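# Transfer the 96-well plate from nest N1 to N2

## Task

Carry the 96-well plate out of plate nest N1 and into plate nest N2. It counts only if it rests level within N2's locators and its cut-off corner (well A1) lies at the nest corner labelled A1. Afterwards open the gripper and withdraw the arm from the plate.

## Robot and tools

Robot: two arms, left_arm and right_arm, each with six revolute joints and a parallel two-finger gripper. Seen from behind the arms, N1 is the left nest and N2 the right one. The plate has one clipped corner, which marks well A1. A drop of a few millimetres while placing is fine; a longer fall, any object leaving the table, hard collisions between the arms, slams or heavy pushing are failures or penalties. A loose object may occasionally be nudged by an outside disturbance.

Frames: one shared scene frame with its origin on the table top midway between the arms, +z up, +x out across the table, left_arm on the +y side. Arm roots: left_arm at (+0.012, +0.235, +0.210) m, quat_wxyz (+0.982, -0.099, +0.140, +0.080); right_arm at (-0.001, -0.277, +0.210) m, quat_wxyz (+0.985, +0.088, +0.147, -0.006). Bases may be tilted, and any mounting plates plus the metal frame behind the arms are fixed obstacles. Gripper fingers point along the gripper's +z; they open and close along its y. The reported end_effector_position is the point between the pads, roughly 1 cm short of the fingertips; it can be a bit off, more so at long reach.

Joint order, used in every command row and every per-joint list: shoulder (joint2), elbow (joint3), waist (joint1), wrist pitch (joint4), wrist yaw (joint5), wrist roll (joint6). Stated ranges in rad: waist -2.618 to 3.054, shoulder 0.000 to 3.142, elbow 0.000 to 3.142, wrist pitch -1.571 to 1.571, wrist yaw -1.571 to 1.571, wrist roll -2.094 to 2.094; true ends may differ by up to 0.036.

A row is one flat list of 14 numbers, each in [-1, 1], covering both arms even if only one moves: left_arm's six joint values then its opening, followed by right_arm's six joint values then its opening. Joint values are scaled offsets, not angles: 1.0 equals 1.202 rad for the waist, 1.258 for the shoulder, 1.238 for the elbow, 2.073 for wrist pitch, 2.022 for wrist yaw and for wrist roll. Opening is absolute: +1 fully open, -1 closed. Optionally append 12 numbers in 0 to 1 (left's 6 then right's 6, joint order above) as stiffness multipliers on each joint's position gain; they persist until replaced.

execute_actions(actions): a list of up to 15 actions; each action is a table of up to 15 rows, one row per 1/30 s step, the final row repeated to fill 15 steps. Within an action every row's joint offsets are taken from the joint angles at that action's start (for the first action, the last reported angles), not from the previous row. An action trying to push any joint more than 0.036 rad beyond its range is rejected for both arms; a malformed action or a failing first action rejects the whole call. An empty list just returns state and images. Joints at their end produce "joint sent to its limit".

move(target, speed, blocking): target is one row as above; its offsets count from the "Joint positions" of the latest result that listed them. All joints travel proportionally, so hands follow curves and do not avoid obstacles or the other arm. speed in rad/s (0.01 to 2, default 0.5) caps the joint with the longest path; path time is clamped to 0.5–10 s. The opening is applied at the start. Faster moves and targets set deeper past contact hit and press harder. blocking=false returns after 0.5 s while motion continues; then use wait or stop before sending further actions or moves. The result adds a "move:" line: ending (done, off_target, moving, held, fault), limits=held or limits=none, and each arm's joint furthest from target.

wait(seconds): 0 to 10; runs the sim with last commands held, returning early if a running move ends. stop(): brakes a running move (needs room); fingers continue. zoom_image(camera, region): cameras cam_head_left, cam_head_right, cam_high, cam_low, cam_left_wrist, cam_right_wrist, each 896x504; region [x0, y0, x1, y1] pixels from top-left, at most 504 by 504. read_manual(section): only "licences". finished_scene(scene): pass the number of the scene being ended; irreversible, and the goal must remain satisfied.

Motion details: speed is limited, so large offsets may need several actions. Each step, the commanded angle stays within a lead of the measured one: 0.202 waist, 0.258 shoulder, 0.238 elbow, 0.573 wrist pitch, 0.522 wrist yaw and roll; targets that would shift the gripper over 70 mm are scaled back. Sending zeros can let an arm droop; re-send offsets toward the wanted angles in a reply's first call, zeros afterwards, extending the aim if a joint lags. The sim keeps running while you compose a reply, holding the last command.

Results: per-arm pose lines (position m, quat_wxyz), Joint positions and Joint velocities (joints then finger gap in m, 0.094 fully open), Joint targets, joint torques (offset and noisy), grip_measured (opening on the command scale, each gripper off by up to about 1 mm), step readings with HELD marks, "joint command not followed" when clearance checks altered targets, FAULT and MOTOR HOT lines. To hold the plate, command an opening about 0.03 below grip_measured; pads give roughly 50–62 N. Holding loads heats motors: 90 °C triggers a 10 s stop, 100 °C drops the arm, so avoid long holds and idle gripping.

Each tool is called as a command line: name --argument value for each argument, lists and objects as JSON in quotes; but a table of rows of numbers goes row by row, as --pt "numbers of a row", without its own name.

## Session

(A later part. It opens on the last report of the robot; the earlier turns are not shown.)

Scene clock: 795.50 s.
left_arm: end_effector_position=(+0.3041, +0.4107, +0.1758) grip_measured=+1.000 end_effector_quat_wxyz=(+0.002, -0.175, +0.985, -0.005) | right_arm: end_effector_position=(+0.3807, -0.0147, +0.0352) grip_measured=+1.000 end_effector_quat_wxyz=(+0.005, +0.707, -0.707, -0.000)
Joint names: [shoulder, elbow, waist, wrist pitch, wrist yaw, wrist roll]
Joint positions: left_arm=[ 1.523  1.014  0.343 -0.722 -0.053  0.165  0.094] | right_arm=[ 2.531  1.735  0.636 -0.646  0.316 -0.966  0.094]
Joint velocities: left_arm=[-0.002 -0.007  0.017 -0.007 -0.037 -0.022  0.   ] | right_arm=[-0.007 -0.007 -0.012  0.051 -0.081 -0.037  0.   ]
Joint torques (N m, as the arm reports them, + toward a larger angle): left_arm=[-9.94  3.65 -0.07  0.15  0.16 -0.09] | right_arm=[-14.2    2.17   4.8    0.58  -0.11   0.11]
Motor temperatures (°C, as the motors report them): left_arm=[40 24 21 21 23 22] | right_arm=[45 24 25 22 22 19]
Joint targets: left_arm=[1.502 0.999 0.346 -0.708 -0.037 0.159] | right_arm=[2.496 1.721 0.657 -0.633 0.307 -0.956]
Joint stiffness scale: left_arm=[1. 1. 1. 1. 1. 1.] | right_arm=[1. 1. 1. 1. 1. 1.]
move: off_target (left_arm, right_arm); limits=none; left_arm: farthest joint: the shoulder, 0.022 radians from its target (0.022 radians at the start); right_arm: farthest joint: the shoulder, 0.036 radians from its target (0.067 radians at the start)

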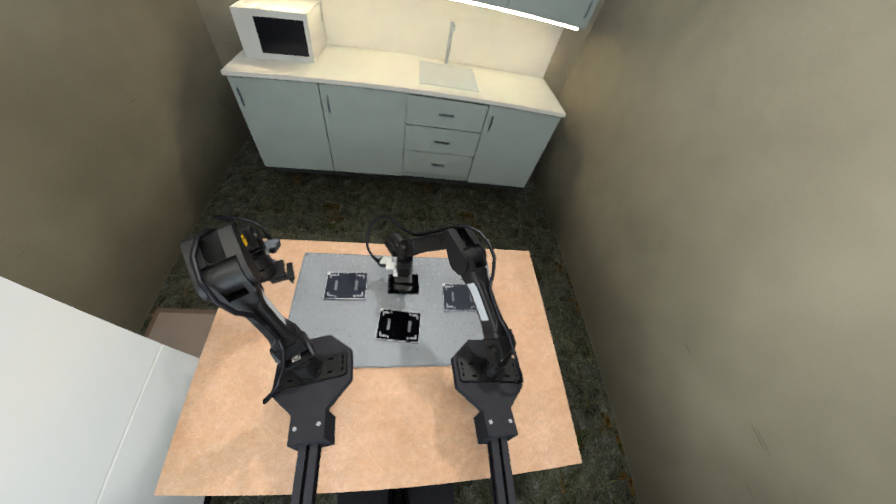

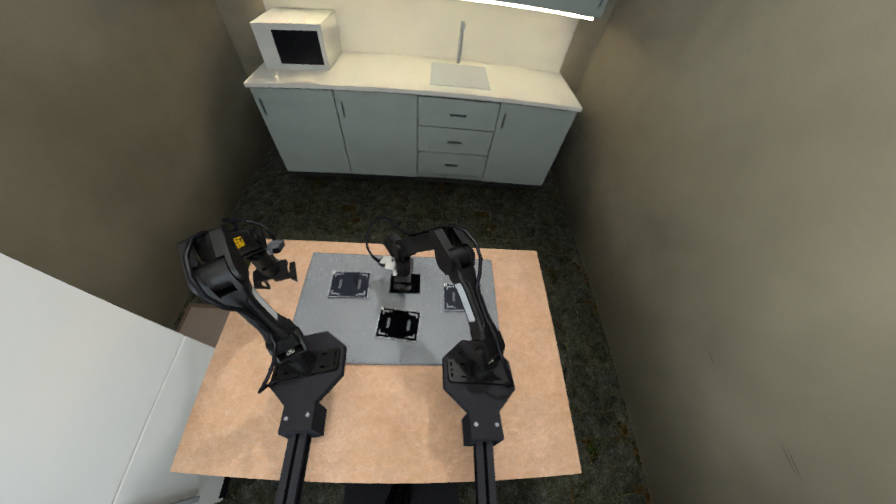

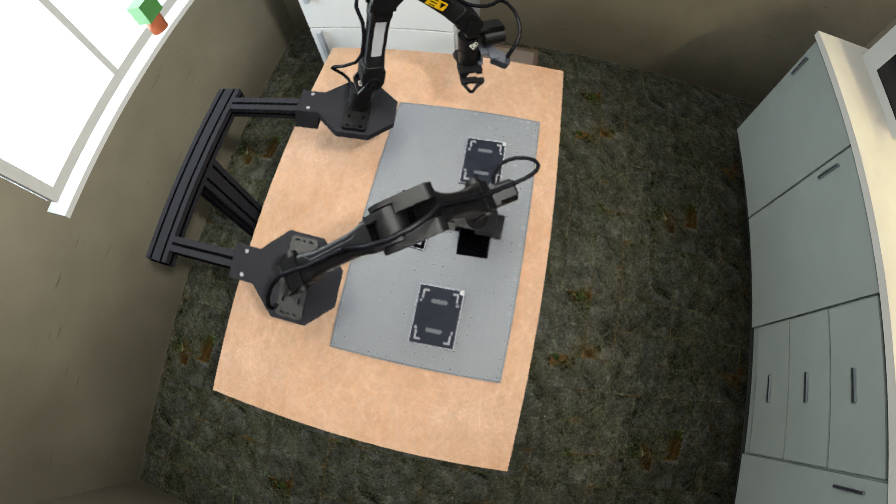

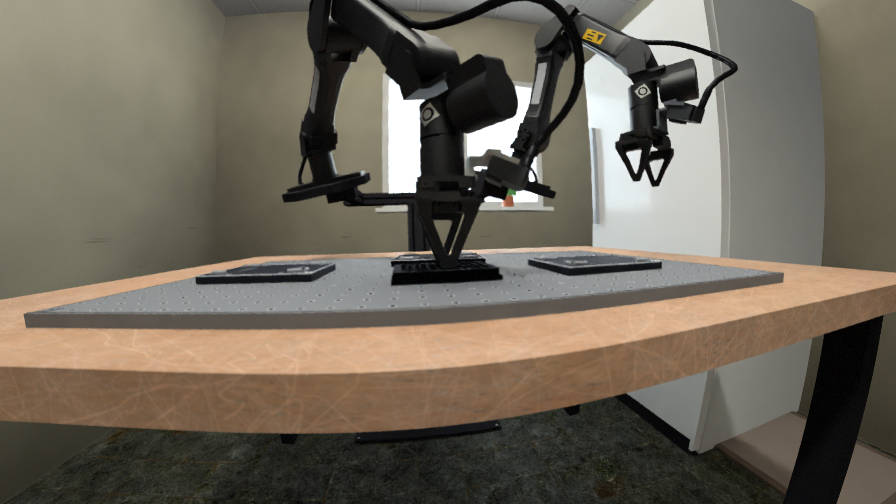

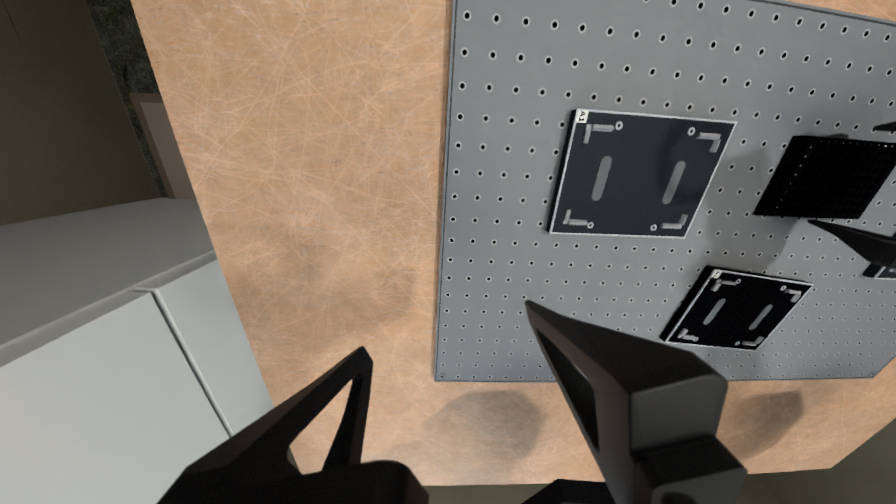

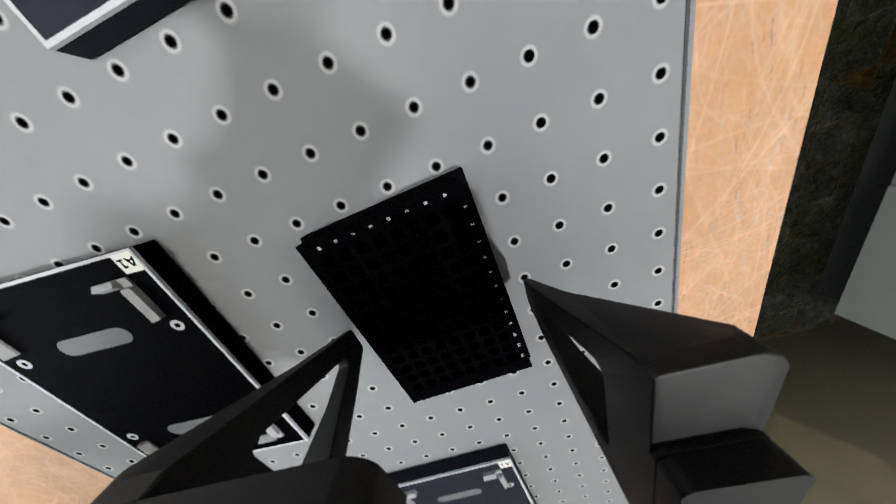

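move --target '[-0.017,-0.012,0.003,0.007,0.008,-0.003,1,-0.028,-0.033,0.020,0.018,-0.0045,0.007,1]' --speed 0.05

zoom_image --camera "cam_low" --region '[340,180,560,300]'

zoom_image --camera "cam_right_wrist" --region '[230,120,590,420]'

Scene clock: 823.10 s.
left_arm: end_effector_position=(+0.3041, +0.4107, +0.1758) grip_measured=+1.000 end_effector_quat_wxyz=(+0.002, -0.175, +0.985, -0.005) | right_arm: end_effector_position=(+0.3753, -0.0164, +0.0302) grip_measured=+1.000 end_effector_quat_wxyz=(+0.007, +0.706, -0.708, -0.001)
Joint names: [shoulder, elbow, waist, wrist pitch, wrist yaw, wrist roll]
Joint positions: left_arm=[ 1.523  1.014  0.343 -0.722 -0.053  0.165  0.094] | right_arm=[ 2.531  1.708  0.636 -0.623  0.316 -0.961  0.094]
Joint velocities: left_arm=[-0.007 -0.002 -0.012 -0.022  0.007  0.022  0.   ] | right_arm=[-0.002 -0.017  0.002 -0.037  0.022  0.066  0.   ]
Joint torques (N m, as the arm reports them, + toward a larger angle): left_arm=[-9.92  3.65 -0.06  0.15  0.16 -0.09] | right_arm=[-14.11   2.07   5.09   0.57  -0.1    0.12]
Motor temperatures (°C, as the motors report them): left_arm=[40 24 21 21 23 22] | right_arm=[48 23 26 22 22 19]
Joint targets: left_arm=[1.502 0.999 0.346 -0.708 -0.037 0.159] | right_arm=[2.496 1.694 0.660 -0.609 0.307 -0.952]
Joint stiffness scale: left_arm=[1. 1. 1. 1. 1. 1.] | right_arm=[1. 1. 1. 1. 1. 1.]
move: off_target (left_arm, right_arm); limits=none; left_arm: farthest joint: the shoulder, 0.022 radians from its target (0.022 radians at the start); right_arm: farthest joint: the shoulder, 0.035 radians from its target (0.035 radians at the start)

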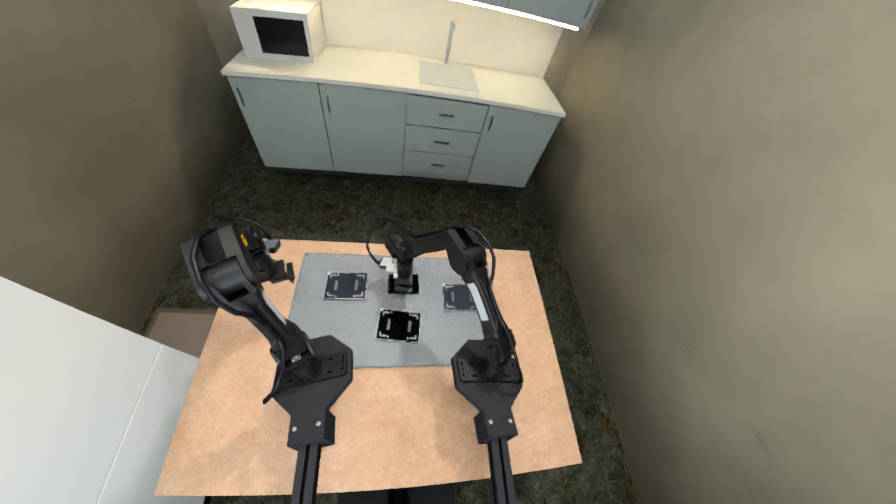

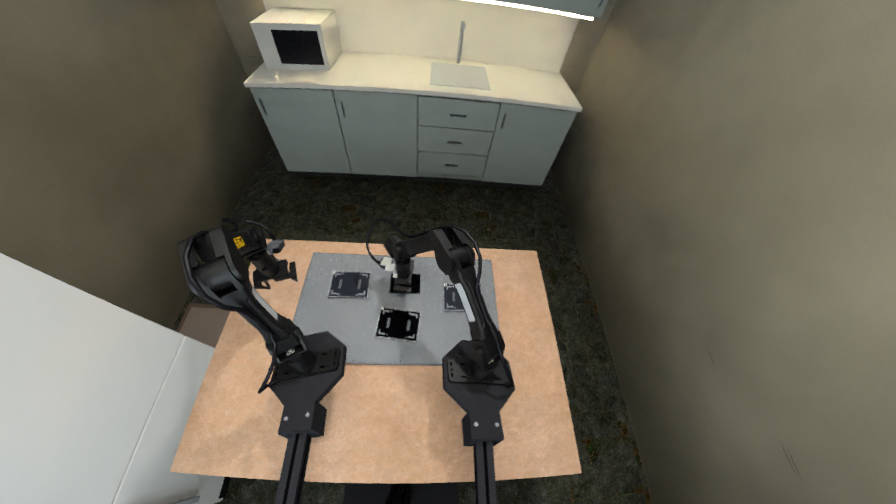

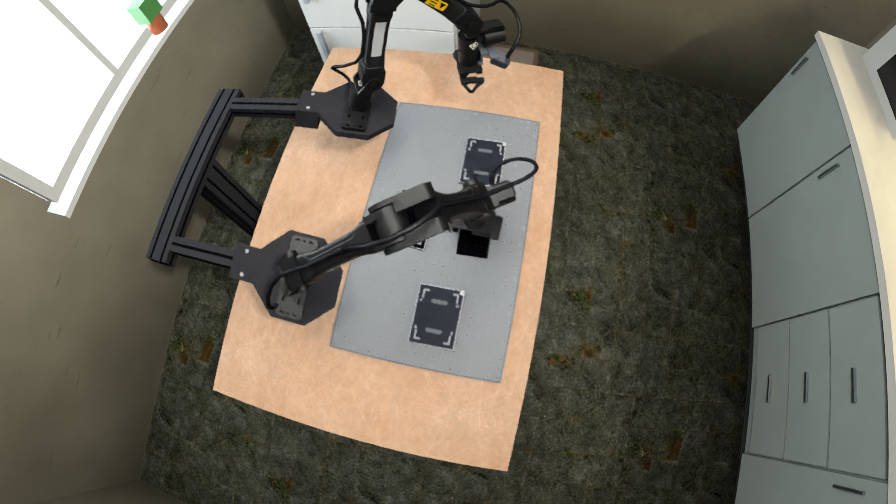

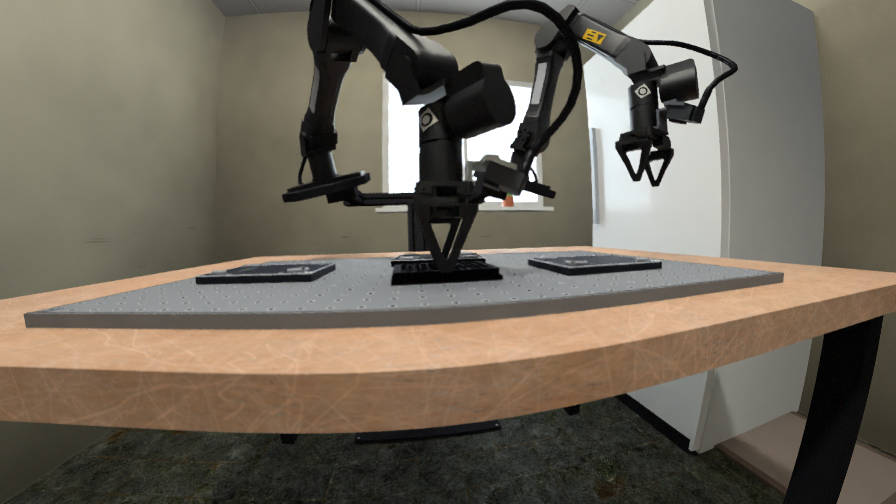

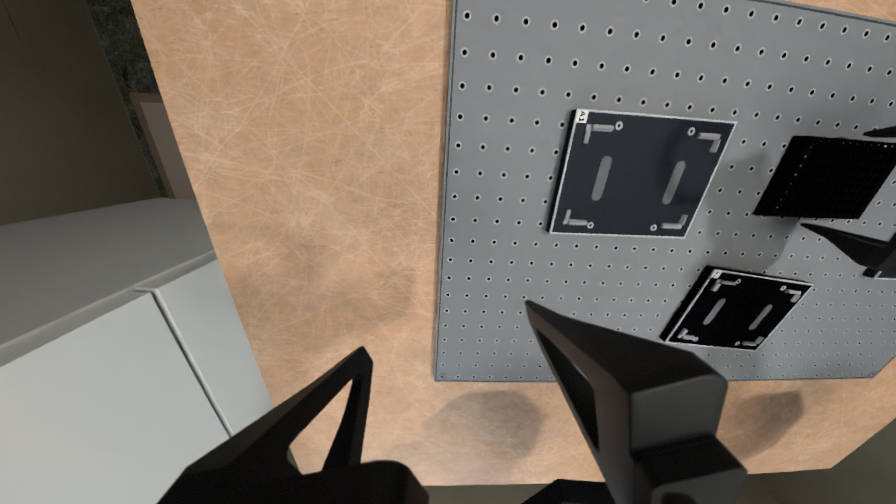

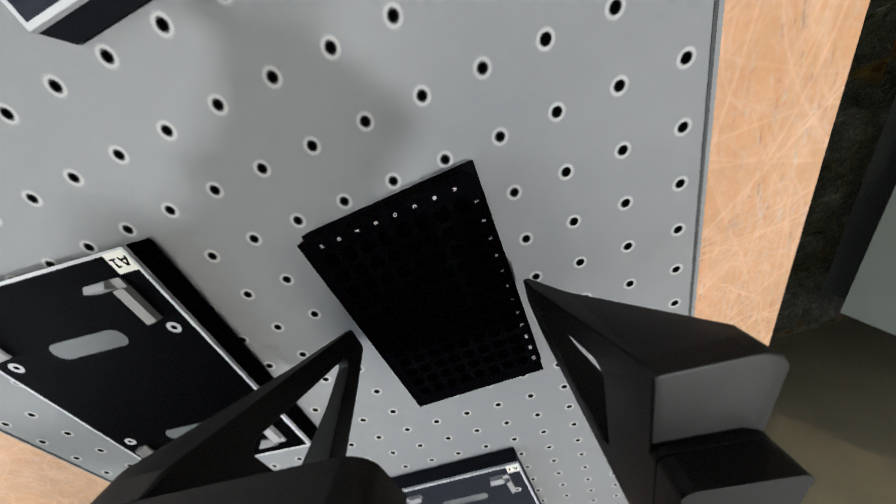

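Region (340, 180, 560, 300) of cam_low's 896x504 image, scaled by 2.291, with more detail than that image has; it fills the top 275 rows of this view, and the rest is white.

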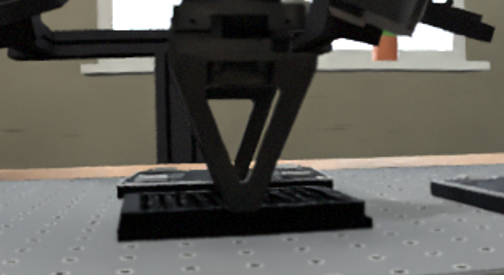

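Region (230, 120, 590, 420) of cam_right_wrist's 896x504 image, scaled by 1.400, with more detail than that image has.

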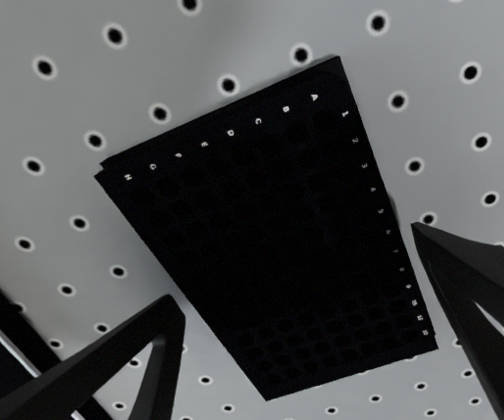

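zoom_image --camera "cam_left_wrist" --region '[740,90,896,270]'

Region (740, 90, 896, 270) of cam_left_wrist's 896x504 image, scaled by 2.800, with more detail than that image has; it fills the left 437 columns of this view, and the rest is white.

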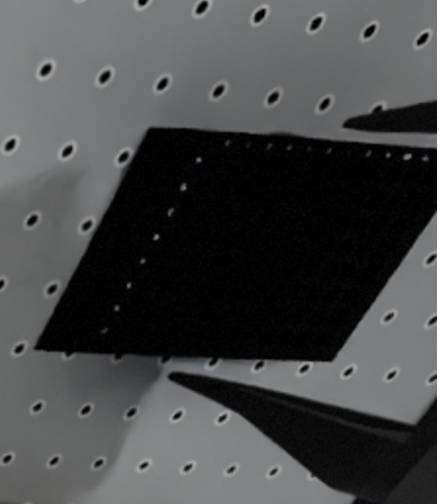

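move --target '[-0.017,-0.012,0.003,0.007,0.008,-0.003,1,0.008,-0.011,0.015,0.013,-0.0045,0.005,1]' --speed 0.03

zoom_image --camera "cam_low" --region '[340,180,560,300]'

zoom_image --camera "cam_right_wrist" --region '[230,120,590,420]'

Scene clock: 854.00 s.
left_arm: end_effector_position=(+0.3041, +0.4107, +0.1758) grip_measured=+1.000 end_effector_quat_wxyz=(+0.002, -0.175, +0.985, -0.005) | right_arm: end_effector_position=(+0.3743, -0.0153, +0.0255) grip_measured=+1.000 end_effector_quat_wxyz=(+0.006, +0.705, -0.709, -0.001)
Joint names: [shoulder, elbow, waist, wrist pitch, wrist yaw, wrist roll]
Joint positions: left_arm=[ 1.523  1.014  0.343 -0.722 -0.053  0.165  0.094] | right_arm=[ 2.543  1.708  0.636 -0.61   0.316 -0.96   0.094]
Joint velocities: left_arm=[-0.042 -0.007 -0.022 -0.007  0.022 -0.022  0.   ] | right_arm=[-0.007  0.007 -0.007 -0.007 -0.007 -0.007  0.   ]
Joint torques (N m, as the arm reports them, + toward a larger angle): left_arm=[-9.93  3.66 -0.06  0.15  0.15 -0.09] | right_arm=[-11.57   2.1    4.65   0.58  -0.1    0.11]
Motor temperatures (°C, as the motors report them): left_arm=[40 24 21 21 23 22] | right_arm=[49 22 26 22 22 19]
Joint targets: left_arm=[1.502 0.999 0.346 -0.708 -0.037 0.159] | right_arm=[2.541 1.695 0.654 -0.596 0.307 -0.950]
Joint stiffness scale: left_arm=[1. 1. 1. 1. 1. 1.] | right_arm=[1. 1. 1. 1. 1. 1.]
move: off_target (left_arm); limits=none; left_arm: farthest joint: the shoulder, 0.022 radians from its target (0.022 radians at the start); right_arm: farthest joint: the waist, 0.018 radians from its target (0.018 radians at the start)

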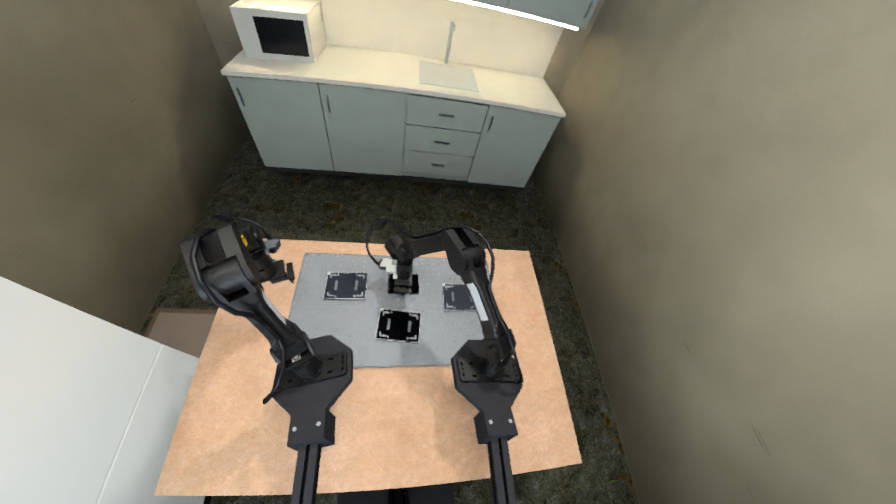

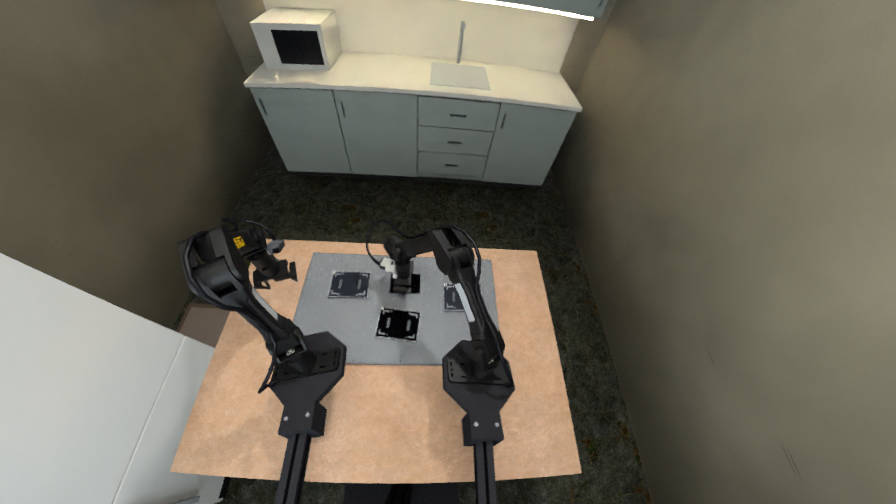

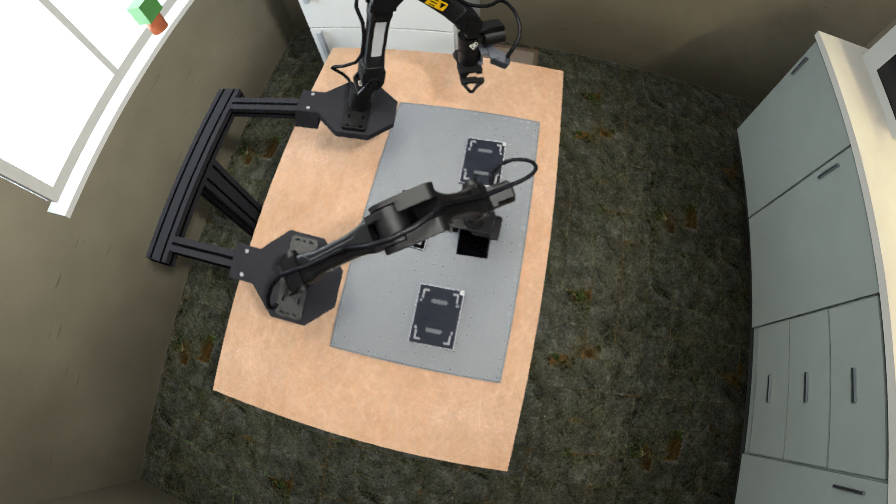

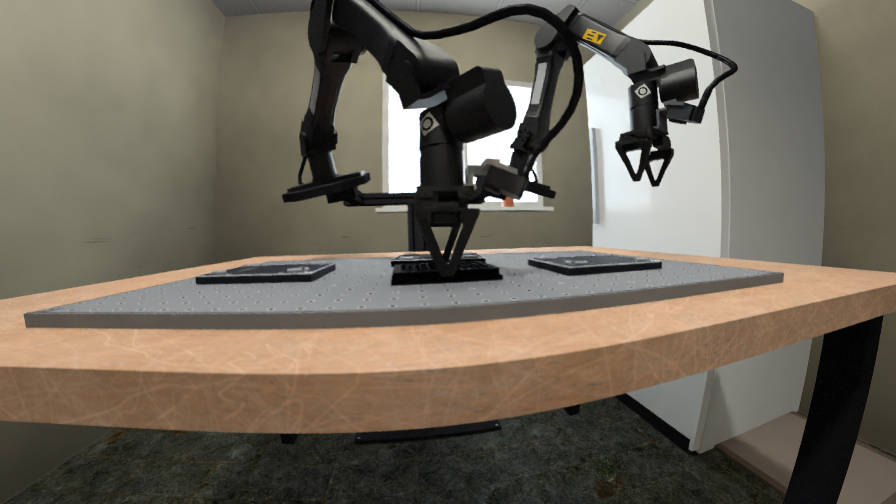

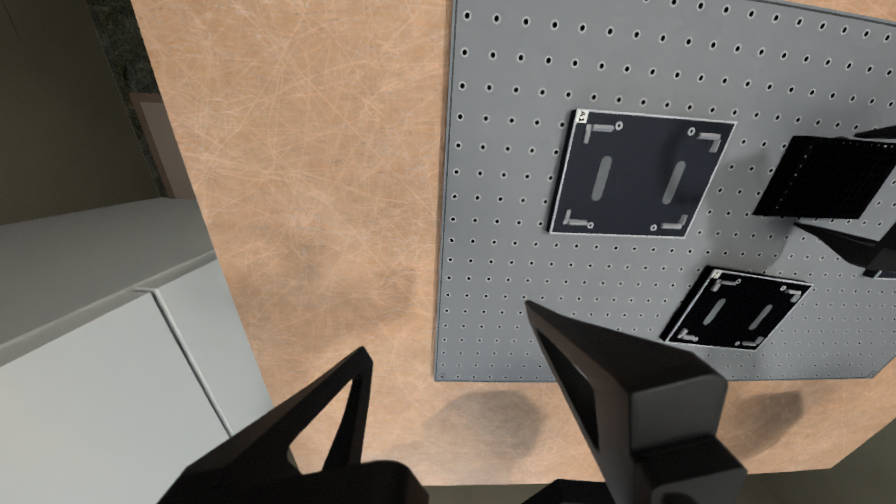

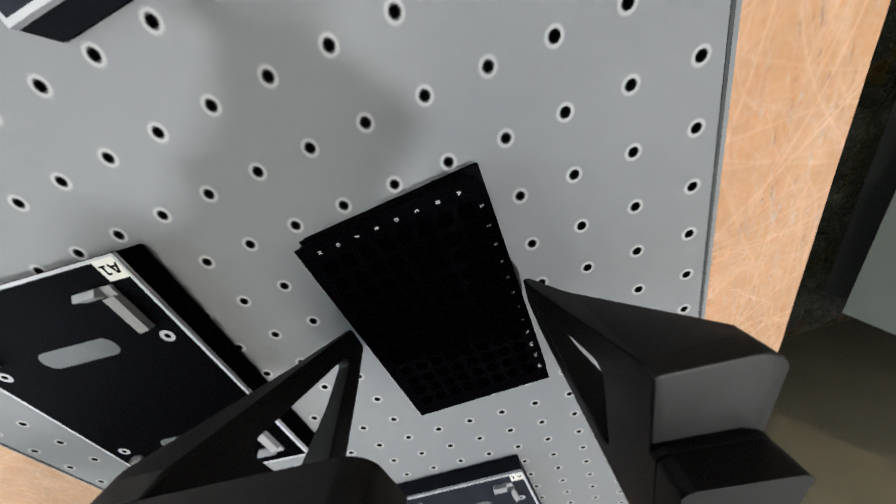

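Region (340, 180, 560, 300) of cam_low's 896x504 image, scaled by 2.291, with more detail than that image has; it fills the top 275 rows of this view, and the rest is white.

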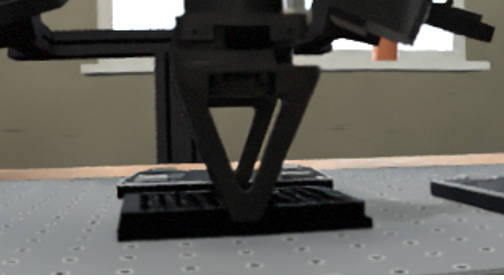

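Region (230, 120, 590, 420) of cam_right_wrist's 896x504 image, scaled by 1.400, with more detail than that image has.

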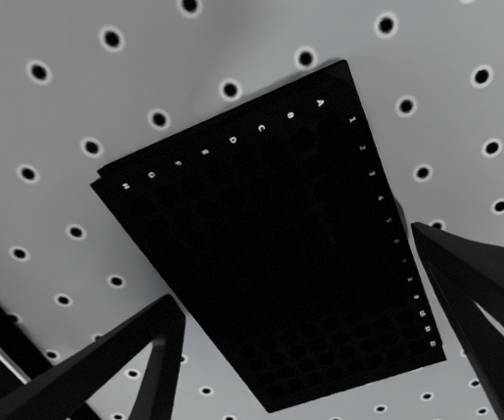

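move --target '[-0.017,-0.012,0.003,0.007,0.008,-0.003,1,0.0075,-0.0105,0.013,0.012,-0.0045,0.005,1]' --speed 0.03

zoom_image --camera "cam_low" --region '[340,180,560,300]'

Scene clock: 859.50 s.
left_arm: end_effector_position=(+0.3041, +0.4107, +0.1758) grip_measured=+1.000 end_effector_quat_wxyz=(+0.002, -0.175, +0.985, -0.005) | right_arm: end_effector_position=(+0.3765, -0.0137, +0.0255) grip_measured=+1.000 end_effector_quat_wxyz=(+0.001, +0.704, -0.710, +0.000)
Joint names: [shoulder, elbow, waist, wrist pitch, wrist yaw, wrist roll]
Joint positions: left_arm=[ 1.523  1.014  0.343 -0.722 -0.053  0.165  0.094] | right_arm=[ 2.543  1.708  0.636 -0.599  0.316 -0.959  0.094]
Joint velocities: left_arm=[ 0.002 -0.012  0.002 -0.051 -0.022  0.037  0.   ] | right_arm=[-0.012 -0.012  0.002  0.051 -0.007 -0.037  0.   ]
Joint torques (N m, as the arm reports them, + toward a larger angle): left_arm=[-9.94  3.65 -0.06  0.15  0.16 -0.09] | right_arm=[-10.71   2.16   4.47   0.61  -0.09   0.12]
Motor temperatures (°C, as the motors report them): left_arm=[40 24 21 21 23 22] | right_arm=[48 22 26 22 22 19]
Joint targets: left_arm=[1.502 0.999 0.346 -0.708 -0.037 0.159] | right_arm=[2.553 1.695 0.652 -0.585 0.307 -0.950]
Joint stiffness scale: left_arm=[1. 1. 1. 1. 1. 1.] | right_arm=[1. 1. 1. 1. 1. 1.]
move: off_target (left_arm); limits=none; left_arm: farthest joint: the shoulder, 0.022 radians from its target (0.022 radians at the start); right_arm: farthest joint: the waist, 0.015 radians from its target (0.015 radians at the start)

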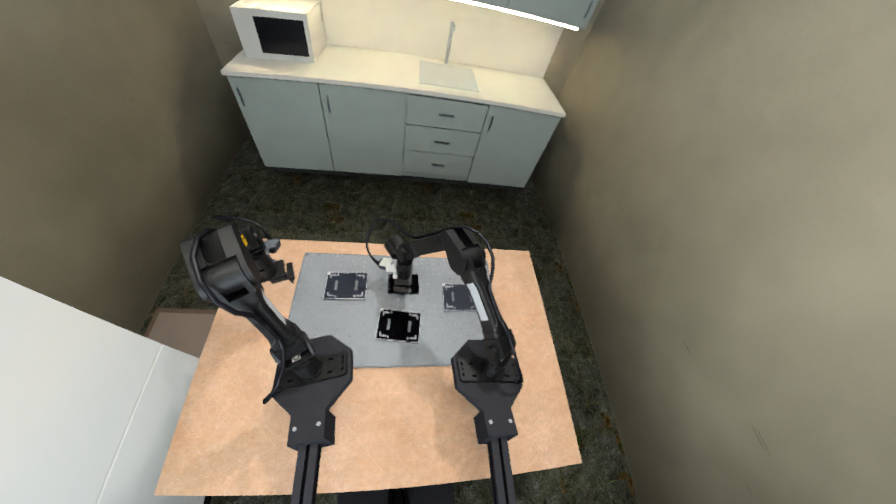

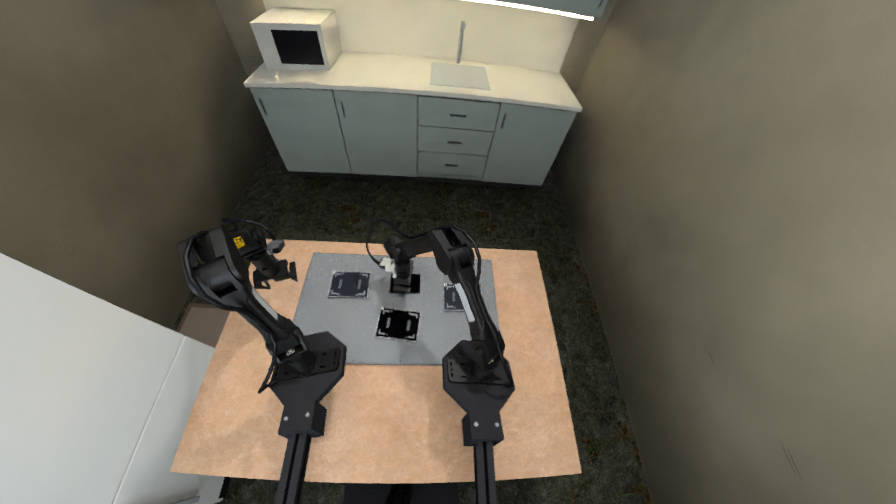

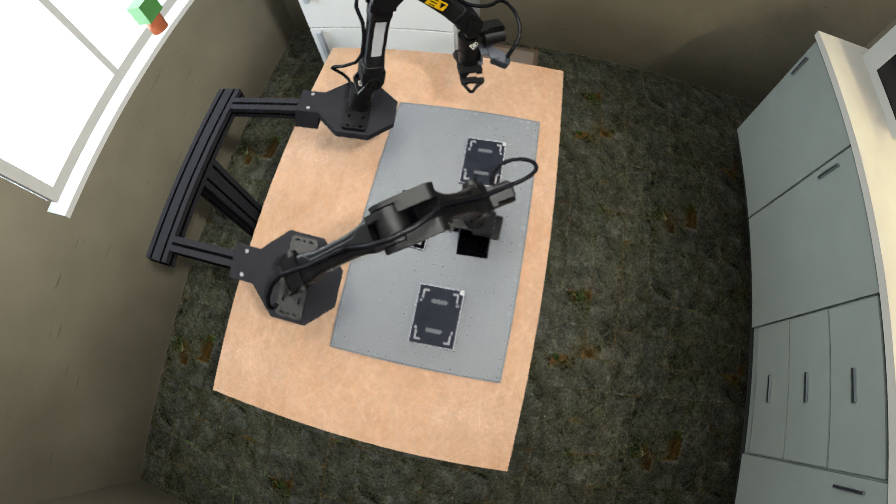

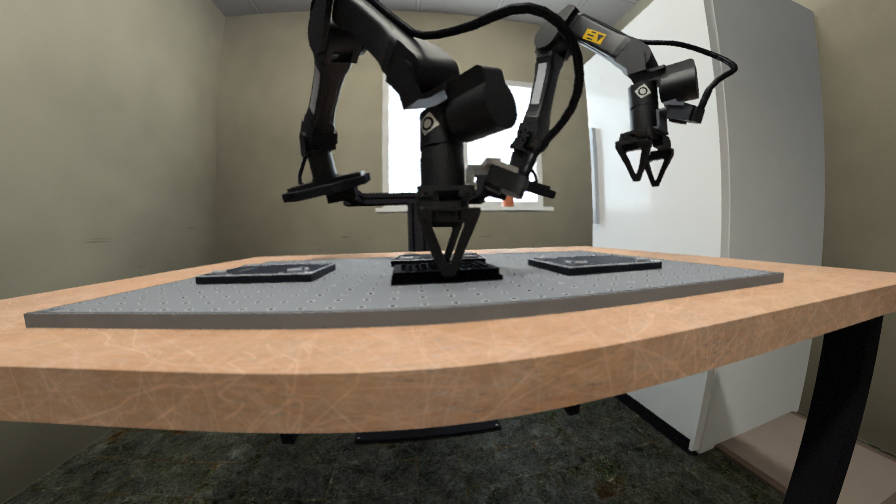

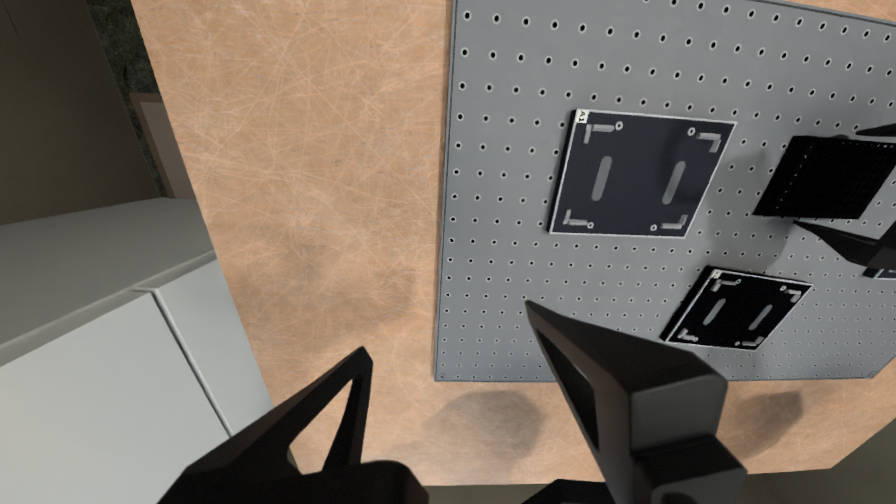

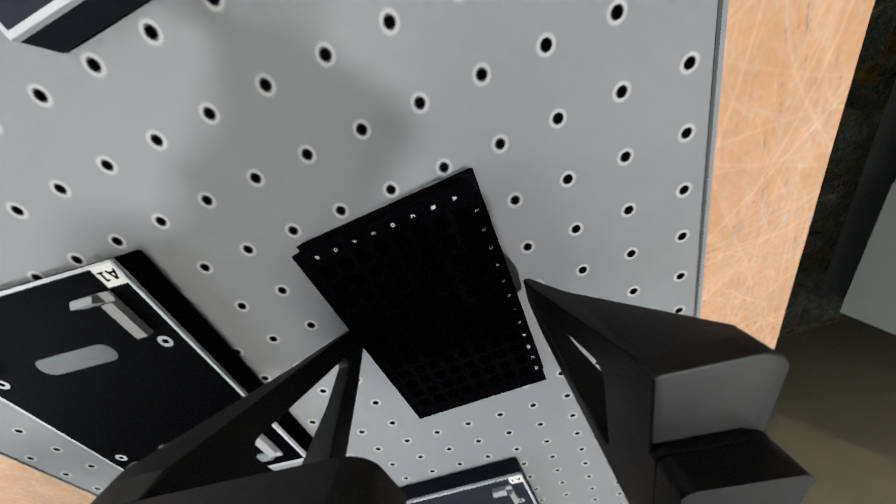

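Region (340, 180, 560, 300) of cam_low's 896x504 image, scaled by 2.291, with more detail than that image has; it fills the top 275 rows of this view, and the rest is white.

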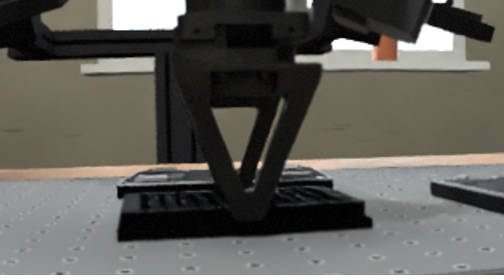

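execute_actions --actions '[[[-0.017,-0.012,0.003,0.007,0.008,-0.003,1,-0.010,-0.0105,0.013,0.005,-0.0045,0.005,1],[-0.017,-0.012,0.003,0.007,0.008,-0.003,1,-0.018,-0.0105,0.013,0.005,-0.0045,0.005,1],[-0.017,-0.012,0.003,0.007,0.008,-0.003,1,-0.026,-0.0105,0.013,0.005,-0.0045,0.005,1],[-0.017,-0.012,0.003,0.007,0.008,-0.003,1,-0.031,-0.0105,0.013,0.005,-0.0045,0.005,1],[-0.017,-0.012,0.003,0.007,0.008,-0.003,1,-0.035,-0.0105,0.013,0.005,-0.0045,0.005,1]],[[0,0,0,0,0,0,1,0,0,0,0,0,0,1]]]'

Scene clock: 879.03 s.
left_arm: end_effector_position=(+0.3041, +0.4107, +0.1758) grip_measured=+1.000 end_effector_quat_wxyz=(+0.002, -0.175, +0.985, -0.005) | right_arm: end_effector_position=(+0.3765, -0.0137, +0.0255) grip_measured=+1.000 end_effector_quat_wxyz=(+0.001, +0.704, -0.711, +0.000)
Joint names: [shoulder, elbow, waist, wrist pitch, wrist yaw, wrist roll]
Joint positions: left_arm=[ 1.523  1.014  0.343 -0.722 -0.053  0.164  0.094] | right_arm=[ 2.543  1.708  0.636 -0.598  0.316 -0.958  0.094]
Joint velocities: left_arm=[-0.027 -0.012 -0.002 -0.007 -0.007  0.022  0.   ] | right_arm=[-0.002  0.012  0.002  0.007  0.037 -0.037  0.   ]
Joint torques (N m, as the arm reports them, + toward a larger angle): left_arm=[-8.22  4.86 -0.35  0.02 -0.02 -0.04] | right_arm=[-11.41   3.06   3.34   0.44  -0.01   0.03]
Motor temperatures (°C, as the motors report them): left_arm=[40 24 21 21 23 22] | right_arm=[46 22 26 22 22 19]
Joint targets: left_arm=[1.523 1.014 0.343 -0.722 -0.053 0.164] | right_arm=[2.543 1.708 0.636 -0.598 0.316 -0.958]
Joint stiffness scale: left_arm=[1. 1. 1. 1. 1. 1.] | right_arm=[1. 1. 1. 1. 1. 1.]
Step readings (joint positions; steps 1 to 15: 1st action; 16 to 30: 2nd action):
0: left_arm=[1.523 1.014 0.343 -0.722 -0.053 0.165] | right_arm=[2.543 1.708 0.636 -0.598 0.316 -0.959]
1: left_arm=[1.523 1.014 0.343 -0.722 -0.053 0.165] | right_arm=[2.543 1.708 0.636 -0.598 0.316 -0.959]
2: left_arm=[1.523 1.014 0.343 -0.722 -0.053 0.165] | right_arm=[2.543 1.708 0.636 -0.598 0.316 -0.958]
4: left_arm=[1.523 1.014 0.343 -0.722 -0.053 0.165] | right_arm=[2.543 1.708 0.636 -0.598 0.316 -0.958]
8: left_arm=[1.523 1.014 0.343 -0.722 -0.053 0.164] | right_arm=[2.543 1.708 0.636 -0.598 0.316 -0.958]
15: left_arm=[1.523 1.014 0.343 -0.722 -0.053 0.164] | right_arm=[2.543 1.708 0.636 -0.598 0.316 -0.958]
16: left_arm=[1.523 1.014 0.343 -0.722 -0.053 0.164] | right_arm=[2.543 1.708 0.636 -0.598 0.316 -0.958]
17: left_arm=[1.523 1.014 0.343 -0.722 -0.053 0.164] | right_arm=[2.543 1.708 0.636 -0.598 0.316 -0.958]
19: left_arm=[1.523 1.014 0.343 -0.722 -0.053 0.164] | right_arm=[2.543 1.708 0.636 -0.598 0.316 -0.958]
23: left_arm=[1.523 1.014 0.343 -0.722 -0.053 0.164] | right_arm=[2.543 1.708 0.636 -0.598 0.316 -0.958]
30: Joint positions above

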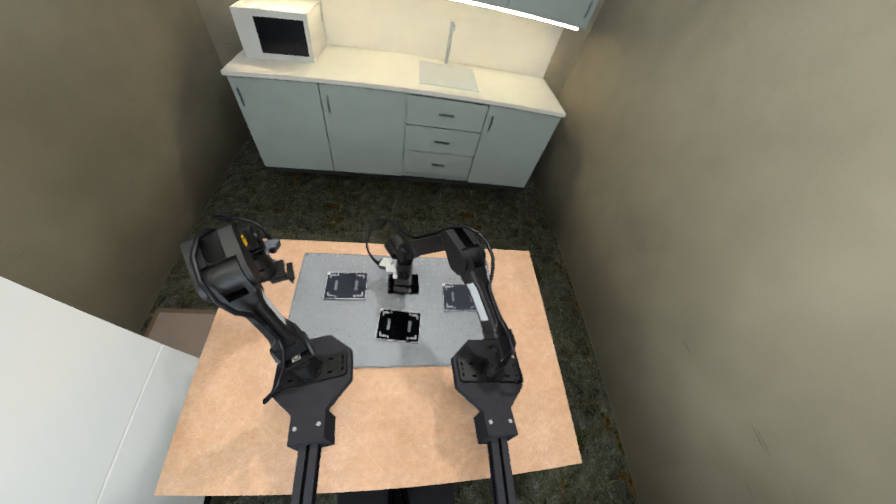

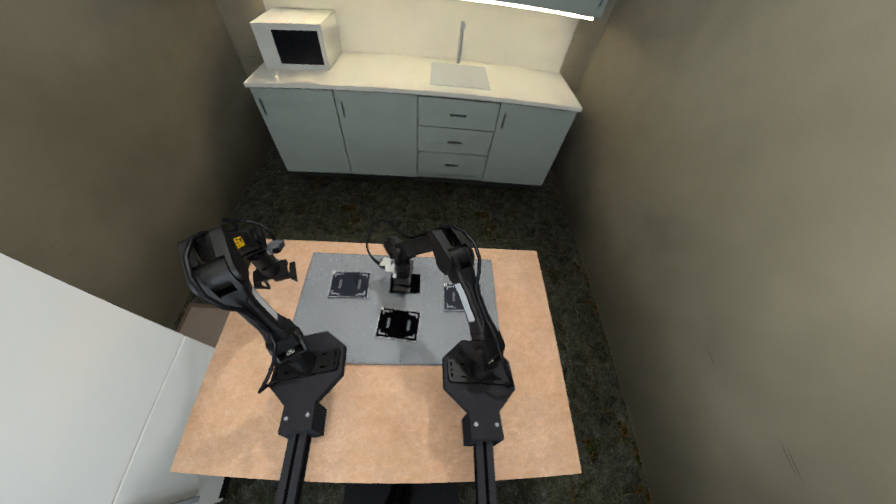

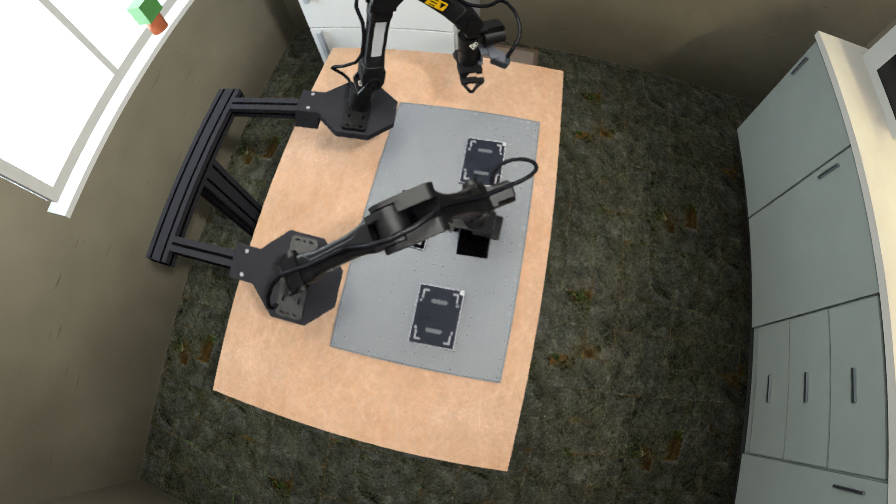

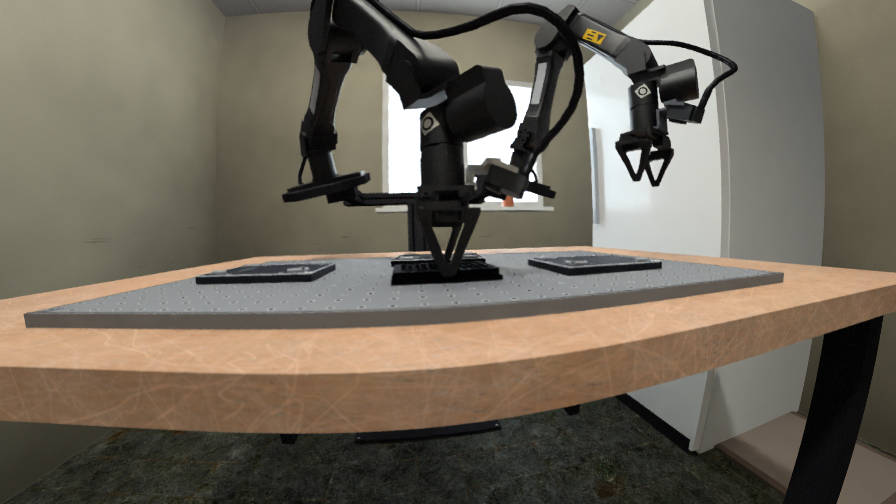

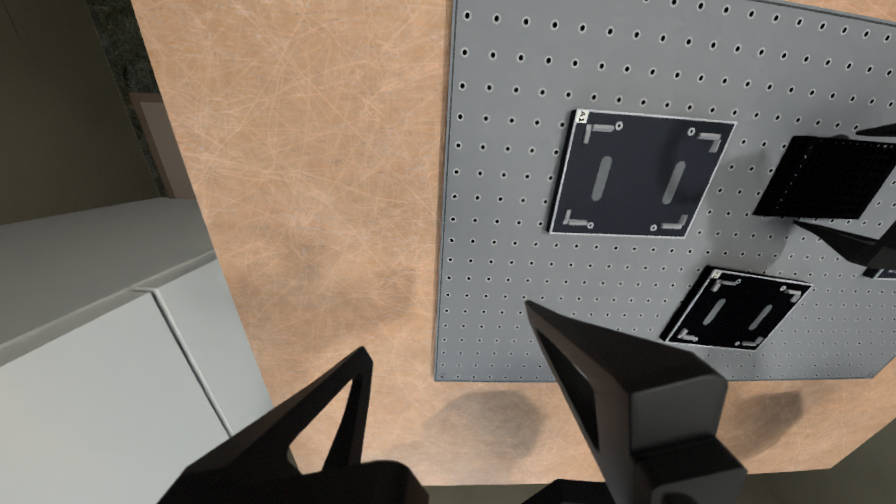

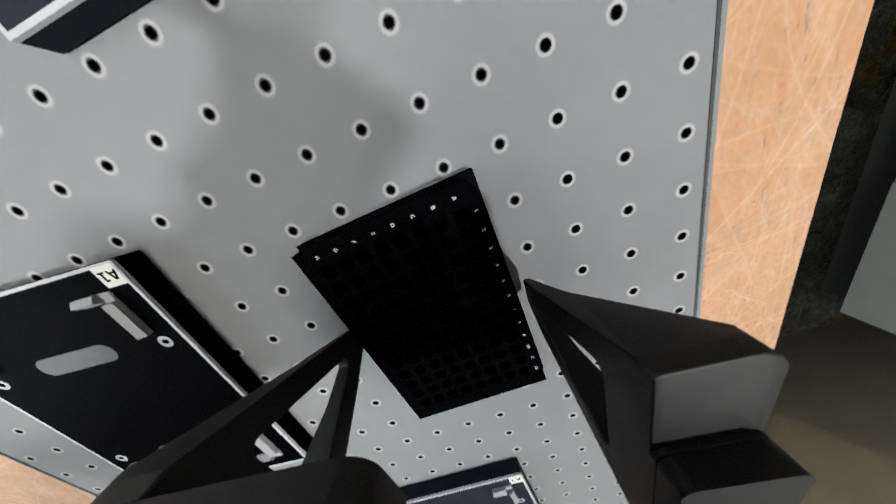

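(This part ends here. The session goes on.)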